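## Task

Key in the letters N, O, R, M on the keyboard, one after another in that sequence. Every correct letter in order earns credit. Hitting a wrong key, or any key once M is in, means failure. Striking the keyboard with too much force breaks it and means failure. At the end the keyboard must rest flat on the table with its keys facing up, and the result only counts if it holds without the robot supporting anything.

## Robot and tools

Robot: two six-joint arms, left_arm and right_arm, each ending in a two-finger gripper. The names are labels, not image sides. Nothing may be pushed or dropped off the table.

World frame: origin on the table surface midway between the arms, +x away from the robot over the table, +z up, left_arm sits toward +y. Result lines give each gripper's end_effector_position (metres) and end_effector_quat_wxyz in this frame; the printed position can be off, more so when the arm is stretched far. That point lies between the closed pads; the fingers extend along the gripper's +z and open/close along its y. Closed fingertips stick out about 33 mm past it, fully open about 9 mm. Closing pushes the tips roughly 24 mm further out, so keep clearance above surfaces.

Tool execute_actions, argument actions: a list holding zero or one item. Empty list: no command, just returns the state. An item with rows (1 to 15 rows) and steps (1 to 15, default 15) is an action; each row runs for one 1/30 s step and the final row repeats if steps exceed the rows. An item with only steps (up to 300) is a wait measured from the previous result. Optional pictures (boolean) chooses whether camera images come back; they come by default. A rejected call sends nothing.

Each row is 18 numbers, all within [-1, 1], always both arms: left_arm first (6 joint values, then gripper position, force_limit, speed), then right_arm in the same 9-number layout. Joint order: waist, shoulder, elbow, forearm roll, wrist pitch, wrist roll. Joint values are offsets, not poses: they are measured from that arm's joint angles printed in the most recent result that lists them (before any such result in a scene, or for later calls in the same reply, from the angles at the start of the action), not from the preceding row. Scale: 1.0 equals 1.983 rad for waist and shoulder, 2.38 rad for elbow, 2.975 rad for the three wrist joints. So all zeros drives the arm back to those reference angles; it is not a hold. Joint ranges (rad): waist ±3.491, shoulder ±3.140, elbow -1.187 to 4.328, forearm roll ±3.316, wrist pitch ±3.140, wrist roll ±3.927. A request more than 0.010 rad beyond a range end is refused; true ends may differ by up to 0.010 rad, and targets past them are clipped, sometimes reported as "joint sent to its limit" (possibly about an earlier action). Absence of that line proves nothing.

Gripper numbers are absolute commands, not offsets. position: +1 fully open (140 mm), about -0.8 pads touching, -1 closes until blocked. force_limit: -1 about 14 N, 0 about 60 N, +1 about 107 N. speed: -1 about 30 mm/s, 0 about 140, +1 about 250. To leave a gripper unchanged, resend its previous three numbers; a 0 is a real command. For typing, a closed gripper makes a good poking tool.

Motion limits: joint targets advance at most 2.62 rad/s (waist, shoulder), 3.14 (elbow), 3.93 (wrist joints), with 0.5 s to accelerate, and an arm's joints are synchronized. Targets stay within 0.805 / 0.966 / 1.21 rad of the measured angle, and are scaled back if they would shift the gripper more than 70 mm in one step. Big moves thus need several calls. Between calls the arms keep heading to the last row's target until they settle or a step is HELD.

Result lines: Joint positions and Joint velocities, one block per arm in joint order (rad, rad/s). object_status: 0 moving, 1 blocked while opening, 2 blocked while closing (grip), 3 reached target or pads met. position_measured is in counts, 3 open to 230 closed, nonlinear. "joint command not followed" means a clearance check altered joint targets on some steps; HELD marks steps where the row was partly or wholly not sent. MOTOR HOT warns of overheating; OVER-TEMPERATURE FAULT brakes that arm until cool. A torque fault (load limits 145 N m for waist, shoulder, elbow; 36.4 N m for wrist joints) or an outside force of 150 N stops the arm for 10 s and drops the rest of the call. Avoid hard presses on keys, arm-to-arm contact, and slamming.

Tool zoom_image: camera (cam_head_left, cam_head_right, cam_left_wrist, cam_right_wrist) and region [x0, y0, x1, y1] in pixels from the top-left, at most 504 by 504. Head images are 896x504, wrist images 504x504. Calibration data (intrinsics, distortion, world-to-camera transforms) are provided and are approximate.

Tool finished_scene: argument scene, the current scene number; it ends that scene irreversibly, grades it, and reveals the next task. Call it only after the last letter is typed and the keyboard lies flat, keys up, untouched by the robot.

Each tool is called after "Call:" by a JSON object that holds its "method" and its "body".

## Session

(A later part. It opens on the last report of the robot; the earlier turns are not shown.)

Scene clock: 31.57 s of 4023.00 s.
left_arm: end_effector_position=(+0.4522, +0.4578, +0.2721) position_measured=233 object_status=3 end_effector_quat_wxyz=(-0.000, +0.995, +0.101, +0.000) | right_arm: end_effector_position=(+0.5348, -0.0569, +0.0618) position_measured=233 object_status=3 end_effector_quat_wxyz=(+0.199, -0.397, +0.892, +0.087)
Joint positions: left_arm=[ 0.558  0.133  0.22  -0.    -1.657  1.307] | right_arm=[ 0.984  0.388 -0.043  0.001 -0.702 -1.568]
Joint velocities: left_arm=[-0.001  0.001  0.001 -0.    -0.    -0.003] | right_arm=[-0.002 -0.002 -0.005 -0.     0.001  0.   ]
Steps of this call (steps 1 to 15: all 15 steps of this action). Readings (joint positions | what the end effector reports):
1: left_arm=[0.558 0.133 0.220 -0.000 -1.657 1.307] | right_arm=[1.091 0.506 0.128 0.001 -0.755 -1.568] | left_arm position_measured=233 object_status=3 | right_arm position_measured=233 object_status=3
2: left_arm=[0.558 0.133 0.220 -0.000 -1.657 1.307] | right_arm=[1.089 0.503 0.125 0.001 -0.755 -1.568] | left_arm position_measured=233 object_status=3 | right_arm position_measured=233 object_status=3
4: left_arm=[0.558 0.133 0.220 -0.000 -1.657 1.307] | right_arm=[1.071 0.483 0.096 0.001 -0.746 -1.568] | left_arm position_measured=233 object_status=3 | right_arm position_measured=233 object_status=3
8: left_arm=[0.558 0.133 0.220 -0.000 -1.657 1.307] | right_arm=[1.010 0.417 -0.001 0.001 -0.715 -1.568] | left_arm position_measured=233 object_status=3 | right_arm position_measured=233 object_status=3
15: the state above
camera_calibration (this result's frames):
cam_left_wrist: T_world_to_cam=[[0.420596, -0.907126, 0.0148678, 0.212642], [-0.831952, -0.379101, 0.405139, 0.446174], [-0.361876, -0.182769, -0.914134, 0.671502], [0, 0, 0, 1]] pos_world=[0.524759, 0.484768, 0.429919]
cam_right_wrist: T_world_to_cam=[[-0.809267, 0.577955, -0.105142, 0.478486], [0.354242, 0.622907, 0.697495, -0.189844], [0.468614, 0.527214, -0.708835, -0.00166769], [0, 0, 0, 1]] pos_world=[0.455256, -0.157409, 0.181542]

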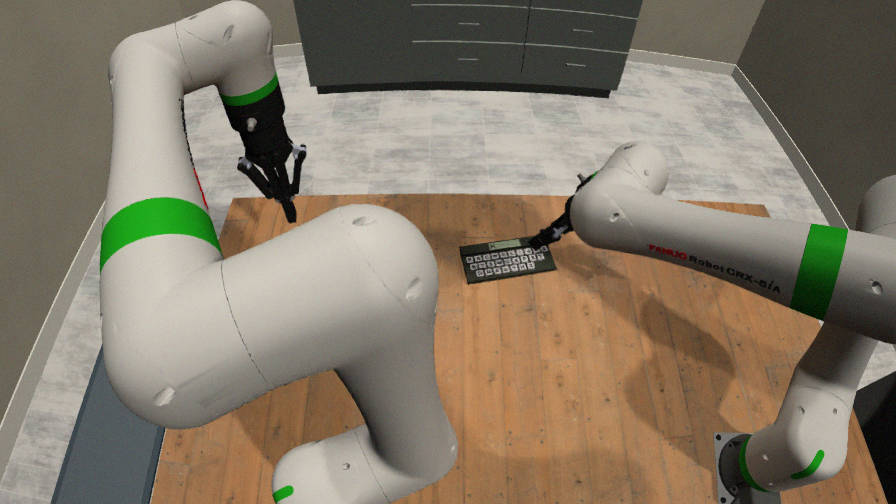

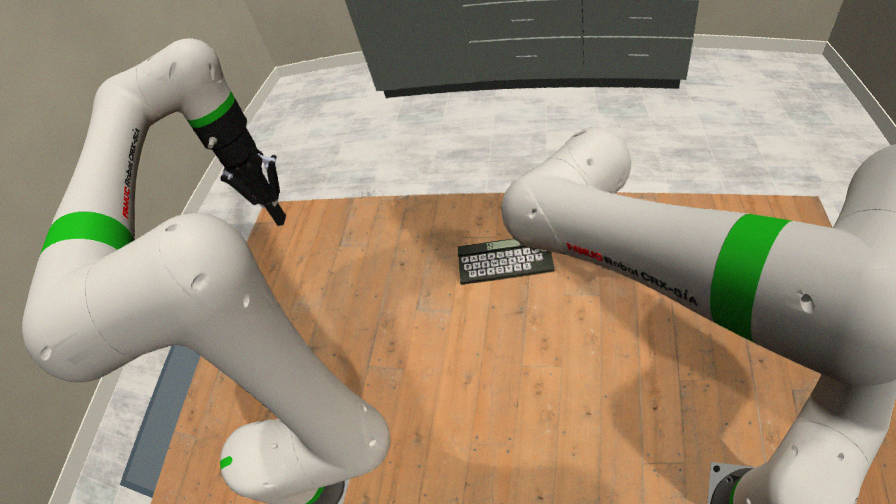

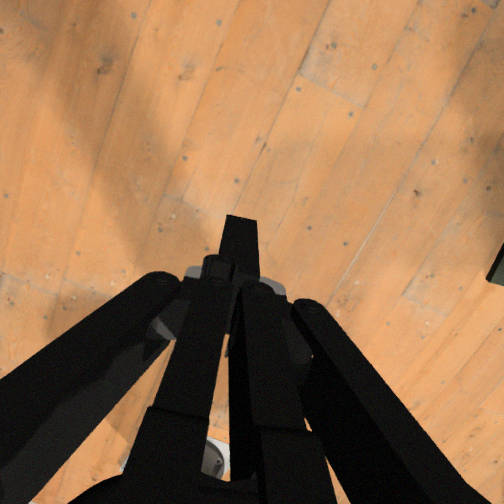

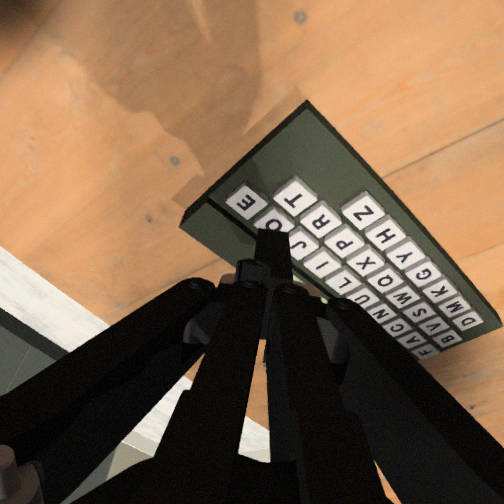

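Call:
{"method": "execute_actions", "body": {"actions": [{"rows":[[0,0,0,0,0,0,-1,0,0,0,0.006,-0.003,0,0.0064,0,-1,0,0]],"steps":10}], "pictures": false}}

Call:
{"method": "execute_actions", "body": {"actions": [{"rows":[[0,0,0,0,0,0,-1,0,0,0,-0.0051,0.0045,0,-0.007,0,-1,0,0]],"steps":6}], "pictures": false}}

Call:
{"method": "execute_actions", "body": {"actions": [{"rows":[[0,0,0,0,0,0,-1,0,0,0.0171,-0.0126,-0.0145,0,0.0032,0,-1,0,0]],"steps":10}]}}

Call:
{"method": "zoom_image", "body": {"camera": "cam_right_wrist", "region": [187,147,355,287]}}

Call:
{"method": "zoom_image", "body": {"camera": "cam_head_left", "region": [480,225,560,275]}}

Scene clock: 41.20 s of 4023.00 s.
left_arm: end_effector_position=(+0.4522, +0.4578, +0.2721) position_measured=233 object_status=3 end_effector_quat_wxyz=(-0.000, +0.995, +0.101, +0.000) | right_arm: end_effector_position=(+0.5355, -0.0563, +0.0526) position_measured=233 object_status=3 end_effector_quat_wxyz=(+0.199, -0.396, +0.892, +0.087)
Joint positions: left_arm=[ 0.558  0.133  0.22  -0.    -1.657  1.307] | right_arm=[ 0.984  0.4   -0.05   0.001 -0.683 -1.568]
Joint velocities: left_arm=[-0.002 -0.001  0.002  0.     0.    -0.001] | right_arm=[-0.     0.001 -0.001 -0.     0.002 -0.   ]
Steps of this call (steps 1 to 15: the robot went on to your last target; steps 16 to 90: nothing new was sent; then 6.30 s passed at rest; steps 91 to 100: all 10 steps of this action). Readings (joint positions | what the end effector reports):
91: left_arm=[0.558 0.133 0.220 -0.000 -1.657 1.307] | right_arm=[0.984 0.388 -0.044 0.001 -0.701 -1.568] | left_arm position_measured=233 object_status=3 | right_arm position_measured=233 object_status=3
92: left_arm=[0.558 0.133 0.220 -0.000 -1.657 1.307] | right_arm=[0.984 0.390 -0.045 0.001 -0.697 -1.568] | left_arm position_measured=233 object_status=3 | right_arm position_measured=233 object_status=3
94: left_arm=[0.558 0.133 0.220 -0.000 -1.657 1.307] | right_arm=[0.984 0.398 -0.049 0.001 -0.687 -1.568] | left_arm position_measured=233 object_status=3 | right_arm position_measured=233 object_status=3
98: left_arm=[0.558 0.133 0.220 -0.000 -1.657 1.307] | right_arm=[0.984 0.400 -0.050 0.001 -0.683 -1.568] | left_arm position_measured=233 object_status=3 | right_arm position_measured=233 object_status=3
100: the state above

Scene clock: 41.40 s of 4023.00 s.
left_arm: end_effector_position=(+0.4522, +0.4578, +0.2721) position_measured=233 object_status=3 end_effector_quat_wxyz=(-0.000, +0.995, +0.101, +0.000) | right_arm: end_effector_position=(+0.5355, -0.0563, +0.0617) position_measured=233 object_status=3 end_effector_quat_wxyz=(+0.199, -0.396, +0.892, +0.087)
Joint positions: left_arm=[ 0.558  0.133  0.22  -0.    -1.657  1.307] | right_arm=[ 0.984  0.391 -0.04   0.001 -0.702 -1.568]
Joint velocities: left_arm=[0.002 0.001 0.    0.    0.001 0.001] | right_arm=[-0.001 -0.009  0.012  0.    -0.024 -0.   ]
Steps of this call (steps 1 to 6: all 6 steps of this action). Readings (joint positions | what the end effector reports):
1: left_arm=[0.558 0.133 0.220 -0.000 -1.657 1.307] | right_arm=[0.984 0.400 -0.050 0.001 -0.683 -1.568] | left_arm position_measured=233 object_status=3 | right_arm position_measured=233 object_status=3
2: left_arm=[0.558 0.133 0.220 -0.000 -1.657 1.307] | right_arm=[0.984 0.399 -0.049 0.001 -0.686 -1.568] | left_arm position_measured=233 object_status=3 | right_arm position_measured=233 object_status=3
4: left_arm=[0.558 0.133 0.220 -0.000 -1.657 1.307] | right_arm=[0.984 0.392 -0.042 0.001 -0.698 -1.568] | left_arm position_measured=233 object_status=3 | right_arm position_measured=233 object_status=3
6: the state above

Scene clock: 41.73 s of 4023.00 s.
left_arm: end_effector_position=(+0.4522, +0.4578, +0.2721) position_measured=233 object_status=3 end_effector_quat_wxyz=(-0.000, +0.995, +0.101, +0.000) | right_arm: end_effector_position=(+0.5135, -0.0460, +0.0617) position_measured=233 object_status=3 end_effector_quat_wxyz=(+0.197, -0.411, +0.885, +0.090)
Joint positions: left_arm=[ 0.558  0.133  0.22  -0.    -1.657  1.307] | right_arm=[ 1.018  0.366 -0.075  0.001 -0.693 -1.568]
Joint velocities: left_arm=[ 0.001 -0.     0.001  0.001  0.002 -0.   ] | right_arm=[ 0.004 -0.002 -0.003 -0.     0.001  0.   ]
Steps of this call (steps 1 to 10: all 10 steps of this action). Readings (joint positions | what the end effector reports):
1: left_arm=[0.558 0.133 0.220 -0.000 -1.657 1.307] | right_arm=[0.984 0.390 -0.040 0.001 -0.703 -1.568] | left_arm position_measured=233 object_status=3 | right_arm position_measured=233 object_status=3
2: left_arm=[0.558 0.133 0.220 -0.000 -1.657 1.307] | right_arm=[0.987 0.388 -0.042 0.001 -0.703 -1.568] | left_arm position_measured=233 object_status=3 | right_arm position_measured=233 object_status=3
4: left_arm=[0.558 0.133 0.220 -0.000 -1.657 1.307] | right_arm=[1.006 0.375 -0.062 0.001 -0.697 -1.568] | left_arm position_measured=233 object_status=3 | right_arm position_measured=233 object_status=3
8: left_arm=[0.558 0.133 0.220 -0.000 -1.657 1.307] | right_arm=[1.018 0.366 -0.074 0.001 -0.693 -1.568] | left_arm position_measured=233 object_status=3 | right_arm position_measured=233 object_status=3
10: the state above
camera_calibration (this result's frames):
cam_left_wrist: T_world_to_cam=[[0.420596, -0.907126, 0.0148677, 0.212642], [-0.831952, -0.379101, 0.405139, 0.446174], [-0.361876, -0.182769, -0.914134, 0.671502], [0, 0, 0, 1]] pos_world=[0.524759, 0.484768, 0.429919]
cam_right_wrist: T_world_to_cam=[[-0.82822, 0.550453, -0.105135, 0.463376], [0.333134, 0.634456, 0.697486, -0.17773], [0.450637, 0.542648, -0.708844, 0.0124419], [0, 0, 0, 1]] pos_world=[0.437378, -0.149056, 0.1815]

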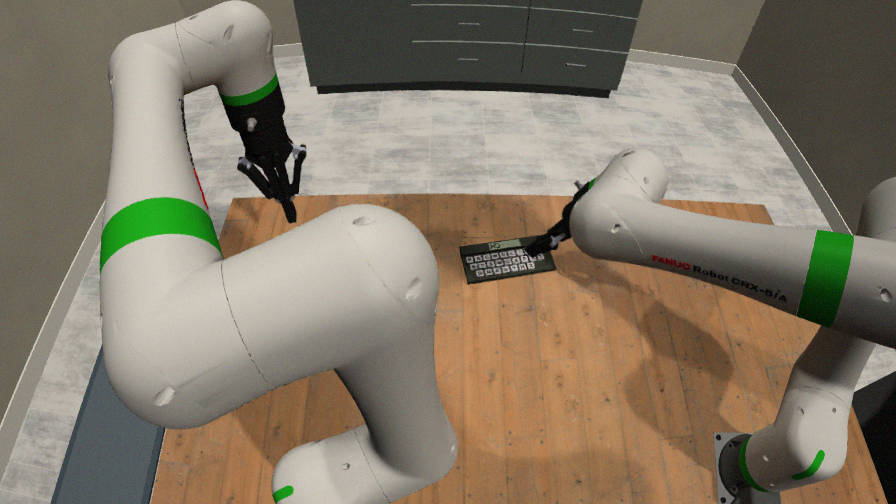

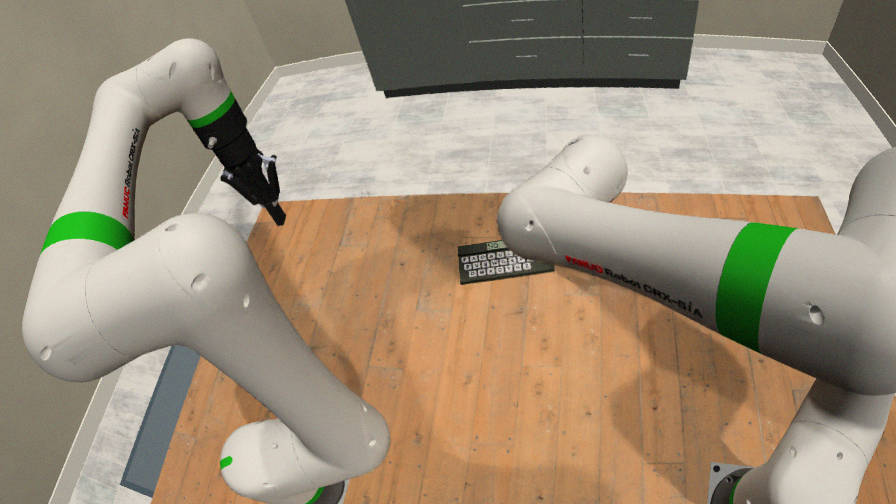

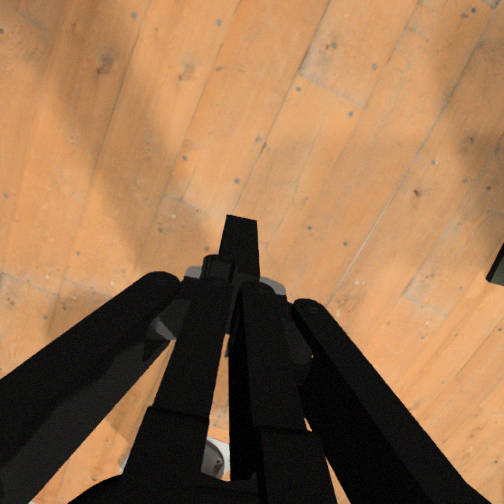

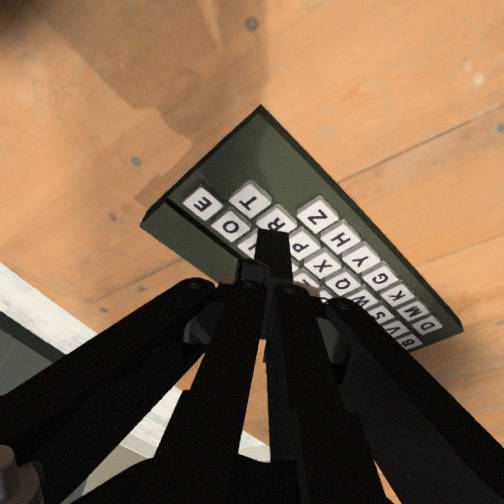

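Region (187, 147, 355, 287) of cam_right_wrist's 504x504 image, scaled by 3.000, with more detail than that image has.

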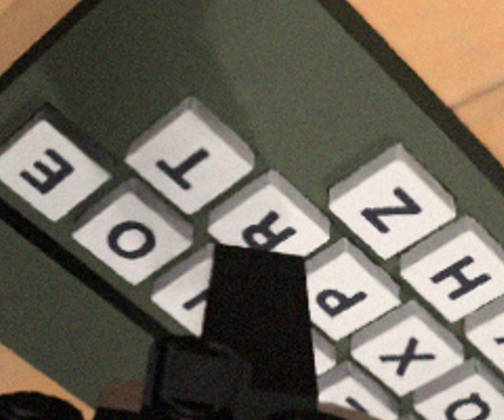

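Region (480, 225, 560, 275) of cam_head_left's 896x504 image, scaled by 6.300, with more detail than that image has; it fills the top 315 rows of this view, and the rest is white.

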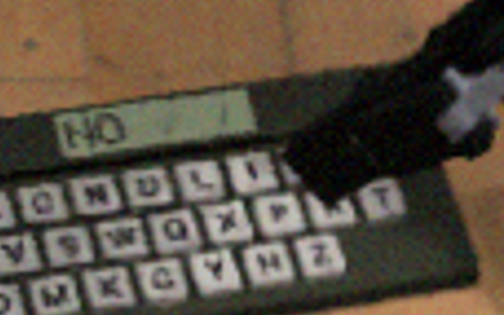

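Call:
{"method": "execute_actions", "body": {"actions": [{"rows":[[0,0,0,0,0,0,-1,0,0,0.0011,0.005,-0.0043,0,0.0068,0,-1,0,0]],"steps":10}], "pictures": false}}

Call:
{"method": "execute_actions", "body": {"actions": [{"rows":[[0,0,0,0,0,0,-1,0,0,0,-0.0053,0.0046,0,-0.0072,0,-1,0,0]],"steps":6}], "pictures": false}}

Call:
{"method": "execute_actions", "body": {"actions": [{"rows":[[0,0,0,0,0,0,-1,0,0,0.0681,0.0498,0.059,0,-0.014,0,-1,0,0]]}]}}

Call:
{"method": "zoom_image", "body": {"camera": "cam_right_wrist", "region": [187,147,355,287]}}

Scene clock: 64.00 s of 4023.00 s.
left_arm: end_effector_position=(+0.4522, +0.4578, +0.2721) position_measured=233 object_status=3 end_effector_quat_wxyz=(-0.000, +0.995, +0.101, +0.000) | right_arm: end_effector_position=(+0.5125, -0.0447, +0.0526) position_measured=233 object_status=3 end_effector_quat_wxyz=(+0.197, -0.412, +0.885, +0.090)
Joint positions: left_arm=[ 0.558  0.133  0.22  -0.    -1.657  1.307] | right_arm=[ 1.02   0.376 -0.085  0.001 -0.673 -1.568]
Joint velocities: left_arm=[ 0.     0.001  0.001  0.001 -0.     0.001] | right_arm=[-0.     0.001 -0.001  0.     0.002  0.   ]
Steps of this call (steps 1 to 15: the robot went on to your last target; steps 16 to 90: nothing new was sent; then 18.93 s passed at rest; steps 91 to 100: all 10 steps of this action). Readings (joint positions | what the end effector reports):
91: left_arm=[0.558 0.133 0.220 -0.000 -1.657 1.307] | right_arm=[1.018 0.366 -0.075 0.001 -0.693 -1.568] | left_arm position_measured=233 object_status=3 | right_arm position_measured=233 object_status=3
92: left_arm=[0.558 0.133 0.220 -0.000 -1.657 1.307] | right_arm=[1.019 0.367 -0.077 0.001 -0.688 -1.568] | left_arm position_measured=233 object_status=3 | right_arm position_measured=233 object_status=3
94: left_arm=[0.558 0.133 0.220 -0.000 -1.657 1.307] | right_arm=[1.020 0.374 -0.083 0.001 -0.677 -1.568] | left_arm position_measured=233 object_status=3 | right_arm position_measured=233 object_status=3
98: left_arm=[0.558 0.133 0.220 -0.000 -1.657 1.307] | right_arm=[1.020 0.376 -0.085 0.001 -0.673 -1.568] | left_arm position_measured=233 object_status=3 | right_arm position_measured=233 object_status=3
100: the state above

Scene clock: 64.20 s of 4023.00 s.
left_arm: end_effector_position=(+0.4522, +0.4578, +0.2721) position_measured=233 object_status=3 end_effector_quat_wxyz=(-0.000, +0.995, +0.101, +0.000) | right_arm: end_effector_position=(+0.5125, -0.0448, +0.0618) position_measured=233 object_status=3 end_effector_quat_wxyz=(+0.197, -0.412, +0.885, +0.090)
Joint positions: left_arm=[ 0.558  0.133  0.22  -0.    -1.657  1.307] | right_arm=[ 1.02   0.366 -0.075  0.001 -0.693 -1.568]
Joint velocities: left_arm=[ 0.002 -0.001 -0.001 -0.     0.001 -0.001] | right_arm=[ 0.    -0.009  0.012 -0.    -0.024  0.   ]
Steps of this call (steps 1 to 6: all 6 steps of this action). Readings (joint positions | what the end effector reports):
1: left_arm=[0.558 0.133 0.220 -0.000 -1.657 1.307] | right_arm=[1.020 0.376 -0.085 0.001 -0.673 -1.568] | left_arm position_measured=233 object_status=3 | right_arm position_measured=233 object_status=3
2: left_arm=[0.558 0.133 0.220 -0.000 -1.657 1.307] | right_arm=[1.020 0.374 -0.084 0.001 -0.676 -1.568] | left_arm position_measured=233 object_status=3 | right_arm position_measured=233 object_status=3
4: left_arm=[0.558 0.133 0.220 -0.000 -1.657 1.307] | right_arm=[1.020 0.367 -0.076 0.001 -0.689 -1.568] | left_arm position_measured=233 object_status=3 | right_arm position_measured=233 object_status=3
6: the state above

Scene clock: 64.70 s of 4023.00 s.
left_arm: end_effector_position=(+0.4522, +0.4578, +0.2721) position_measured=233 object_status=3 end_effector_quat_wxyz=(-0.000, +0.995, +0.101, +0.000) | right_arm: end_effector_position=(+0.4723, +0.0615, +0.0619) position_measured=233 object_status=3 end_effector_quat_wxyz=(+0.191, -0.471, +0.855, +0.104)
Joint positions: left_arm=[ 0.558  0.133  0.22  -0.    -1.657  1.307] | right_arm=[ 1.155  0.464  0.066  0.001 -0.734 -1.568]
Joint velocities: left_arm=[ 0.002 -0.001  0.001  0.    -0.    -0.001] | right_arm=[ 0.004  0.003  0.005 -0.    -0.001  0.   ]
Steps of this call (steps 1 to 15: all 15 steps of this action). Readings (joint positions | what the end effector reports):
1: left_arm=[0.558 0.133 0.220 -0.000 -1.657 1.307] | right_arm=[1.020 0.366 -0.074 0.001 -0.693 -1.568] | left_arm position_measured=233 object_status=3 | right_arm position_measured=233 object_status=3
2: left_arm=[0.558 0.133 0.220 -0.000 -1.657 1.307] | right_arm=[1.023 0.368 -0.070 0.001 -0.695 -1.568] | left_arm position_measured=233 object_status=3 | right_arm position_measured=233 object_status=3
4: left_arm=[0.558 0.133 0.220 -0.000 -1.657 1.307] | right_arm=[1.047 0.385 -0.045 0.001 -0.703 -1.568] | left_arm position_measured=233 object_status=3 | right_arm position_measured=233 object_status=3
8: left_arm=[0.558 0.133 0.220 -0.000 -1.657 1.307] | right_arm=[1.120 0.439 0.030 0.001 -0.724 -1.568] | left_arm position_measured=233 object_status=3 | right_arm position_measured=233 object_status=3
15: the state above
camera_calibration (this result's frames):
cam_left_wrist: T_world_to_cam=[[0.420596, -0.907126, 0.0148677, 0.212642], [-0.831952, -0.379101, 0.405139, 0.446174], [-0.361876, -0.182769, -0.914134, 0.671502], [0, 0, 0, 1]] pos_world=[0.524759, 0.484768, 0.429919]
cam_right_wrist: T_world_to_cam=[[-0.895543, 0.432367, -0.105178, 0.409249], [0.243418, 0.673877, 0.697594, -0.192381], [0.372494, 0.599123, -0.708731, 0.00620085], [0, 0, 0, 1]] pos_world=[0.411019, -0.0510196, 0.181642]

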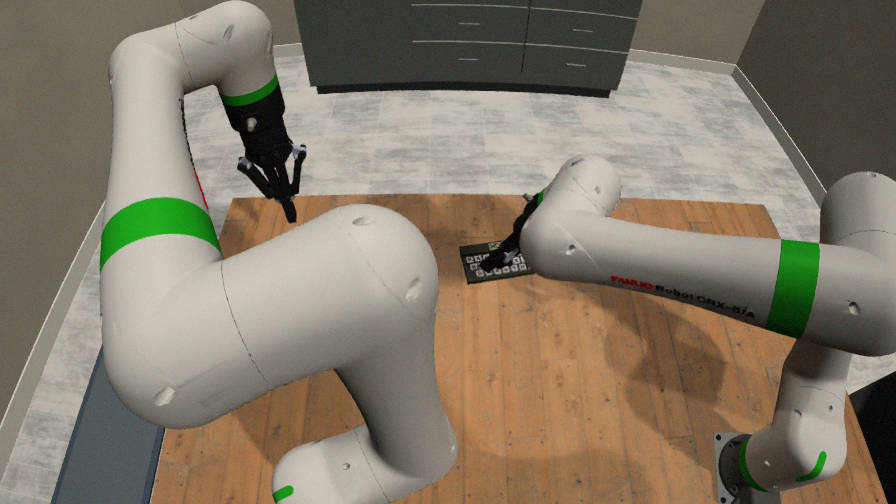

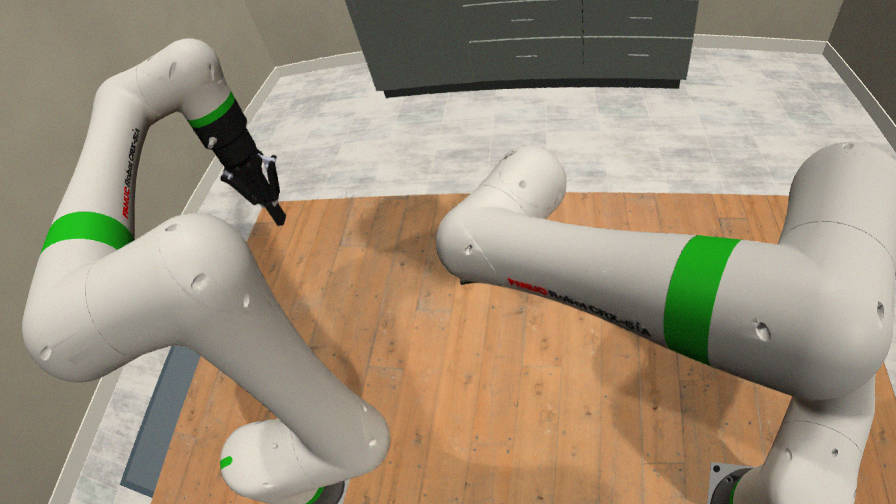

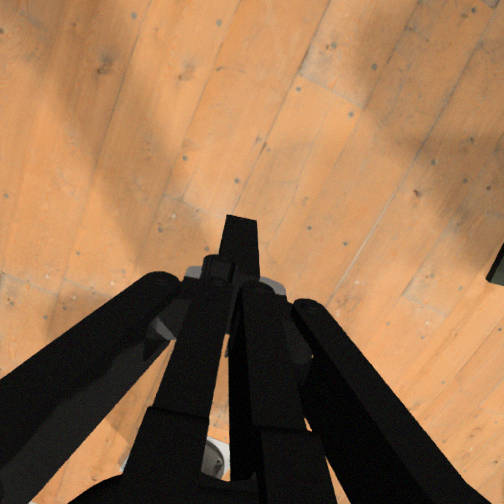

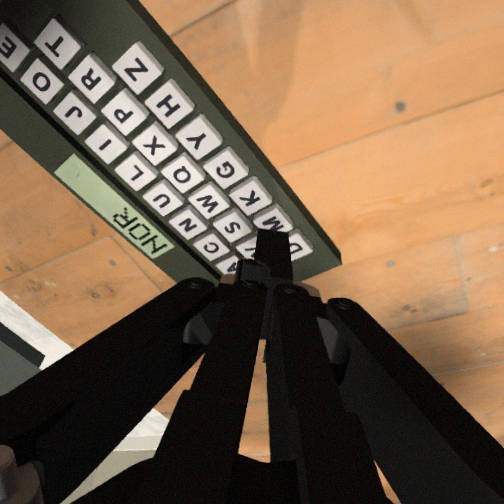

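Region (187, 147, 355, 287) of cam_right_wrist's 504x504 image, scaled by 3.000, with more detail than that image has.

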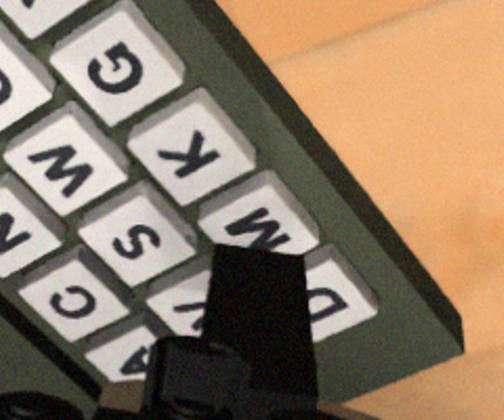

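Call:
{"method": "execute_actions", "body": {"actions": [{"rows":[[0,0,0,0,0,0,-1,0,0,0,0.0044,-0.0046,0,0.0066,0,-1,0,0]],"steps":10}], "pictures": false}}

Call:
{"method": "execute_actions", "body": {"actions": [{"rows":[[0,0,0,0,0,0,-1,0,0,0,-0.012,0.0125,0,-0.018,0,-1,0,0]],"steps":10}]}}

Scene clock: 69.83 s of 4023.00 s.
left_arm: end_effector_position=(+0.4522, +0.4578, +0.2721) position_measured=233 object_status=3 end_effector_quat_wxyz=(-0.000, +0.995, +0.101, +0.000) | right_arm: end_effector_position=(+0.4722, +0.0614, +0.0526) position_measured=233 object_status=3 end_effector_quat_wxyz=(+0.191, -0.471, +0.855, +0.104)
Joint positions: left_arm=[ 0.558  0.133  0.22  -0.    -1.657  1.307] | right_arm=[ 1.155  0.473  0.055  0.001 -0.715 -1.568]
Joint velocities: left_arm=[ 0.     0.    -0.002  0.     0.002  0.001] | right_arm=[-0.001  0.001 -0.001  0.     0.001  0.   ]
Steps of this call (steps 1 to 15: the robot went on to your last target; steps 16 to 90: nothing new was sent; then 1.80 s passed at rest; steps 91 to 100: all 10 steps of this action). Readings (joint positions | what the end effector reports):
91: left_arm=[0.558 0.133 0.220 -0.000 -1.657 1.307] | right_arm=[1.155 0.465 0.066 0.001 -0.734 -1.568] | left_arm position_measured=233 object_status=3 | right_arm position_measured=233 object_status=3
92: left_arm=[0.558 0.133 0.220 -0.000 -1.657 1.307] | right_arm=[1.155 0.466 0.064 0.001 -0.731 -1.568] | left_arm position_measured=233 object_status=3 | right_arm position_measured=233 object_status=3
94: left_arm=[0.558 0.133 0.220 -0.000 -1.657 1.307] | right_arm=[1.155 0.472 0.057 0.001 -0.719 -1.568] | left_arm position_measured=233 object_status=3 | right_arm position_measured=233 object_status=3
98: left_arm=[0.558 0.133 0.220 -0.000 -1.657 1.307] | right_arm=[1.155 0.473 0.055 0.001 -0.715 -1.568] | left_arm position_measured=233 object_status=3 | right_arm position_measured=233 object_status=3
100: the state above

Scene clock: 70.17 s of 4023.00 s.
left_arm: end_effector_position=(+0.4522, +0.4578, +0.2721) position_measured=233 object_status=3 end_effector_quat_wxyz=(-0.000, +0.995, +0.101, +0.000) | right_arm: end_effector_position=(+0.4722, +0.0614, +0.0780) position_measured=233 object_status=3 end_effector_quat_wxyz=(+0.191, -0.471, +0.855, +0.103)
Joint positions: left_arm=[ 0.558  0.133  0.22  -0.    -1.657  1.307] | right_arm=[ 1.155  0.449  0.084  0.001 -0.768 -1.568]
Joint velocities: left_arm=[ 0.003  0.001  0.     0.    -0.     0.002] | right_arm=[ 0.001 -0.003  0.003  0.    -0.005 -0.   ]
Steps of this call (steps 1 to 10: all 10 steps of this action). Readings (joint positions | what the end effector reports):
1: left_arm=[0.558 0.133 0.220 -0.000 -1.657 1.307] | right_arm=[1.155 0.473 0.055 0.001 -0.715 -1.568] | left_arm position_measured=233 object_status=3 | right_arm position_measured=233 object_status=3
2: left_arm=[0.558 0.133 0.220 -0.000 -1.657 1.307] | right_arm=[1.155 0.472 0.056 0.001 -0.718 -1.568] | left_arm position_measured=233 object_status=3 | right_arm position_measured=233 object_status=3
4: left_arm=[0.558 0.133 0.220 -0.000 -1.657 1.307] | right_arm=[1.155 0.459 0.073 0.001 -0.746 -1.568] | left_arm position_measured=233 object_status=3 | right_arm position_measured=233 object_status=3
8: left_arm=[0.558 0.133 0.220 -0.000 -1.657 1.307] | right_arm=[1.155 0.450 0.084 0.001 -0.768 -1.568] | left_arm position_measured=233 object_status=3 | right_arm position_measured=233 object_status=3
10: the state above
camera_calibration (this result's frames):
cam_left_wrist: T_world_to_cam=[[0.420596, -0.907126, 0.0148678, 0.212642], [-0.831952, -0.379101, 0.405139, 0.446174], [-0.361876, -0.182769, -0.914134, 0.671502], [0, 0, 0, 1]] pos_world=[0.524759, 0.484768, 0.429919]
cam_right_wrist: T_world_to_cam=[[-0.89556, 0.432332, -0.105175, 0.410896], [0.243457, 0.67399, 0.697472, -0.203504], [0.372426, 0.599022, -0.708852, 0.0177422], [0, 0, 0, 1]] pos_world=[0.410918, -0.051112, 0.197731]

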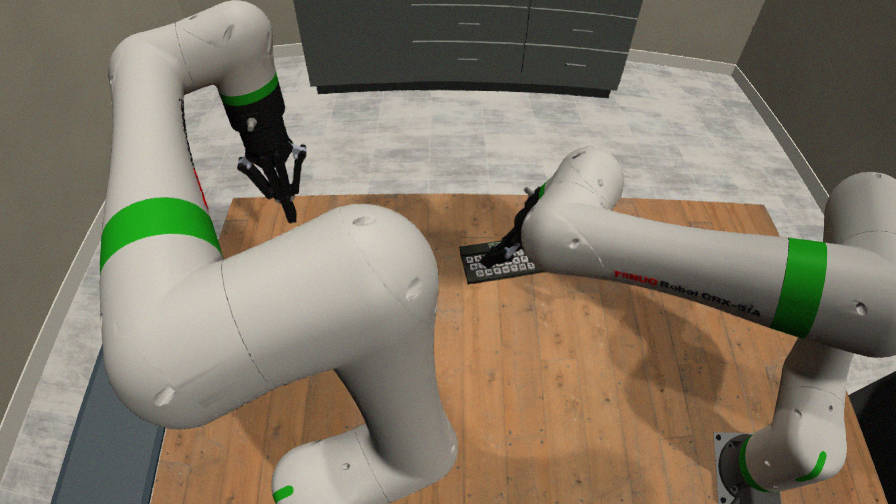

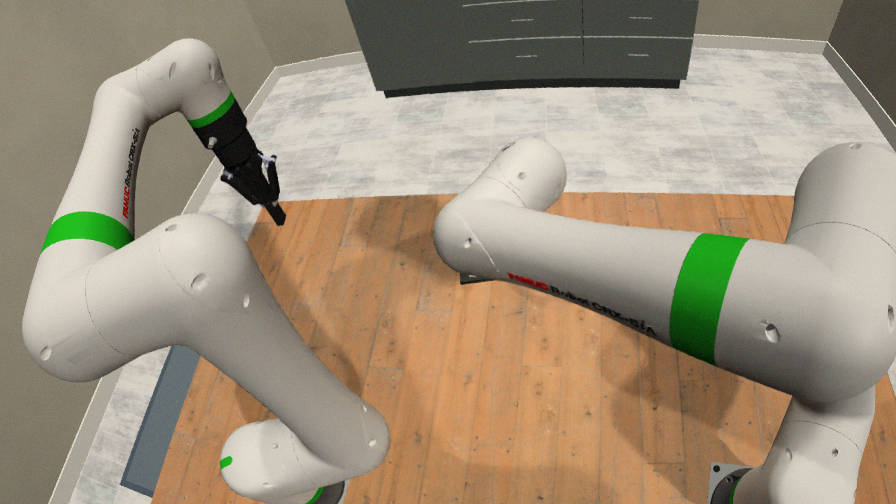

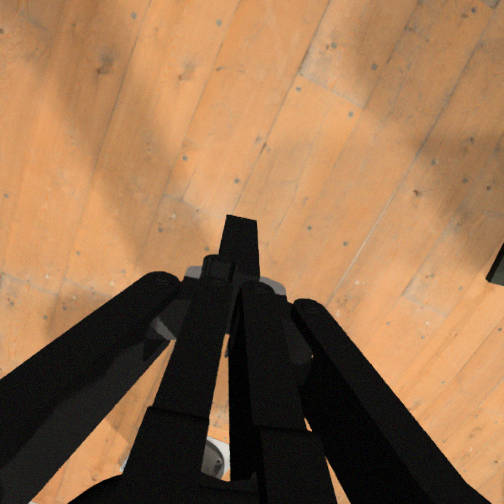

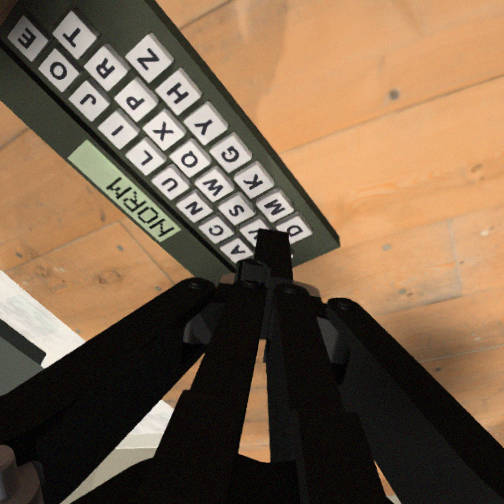

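Call:
{"method": "finished_scene", "body": {"scene": 2}}

The scene is finished: the task was done.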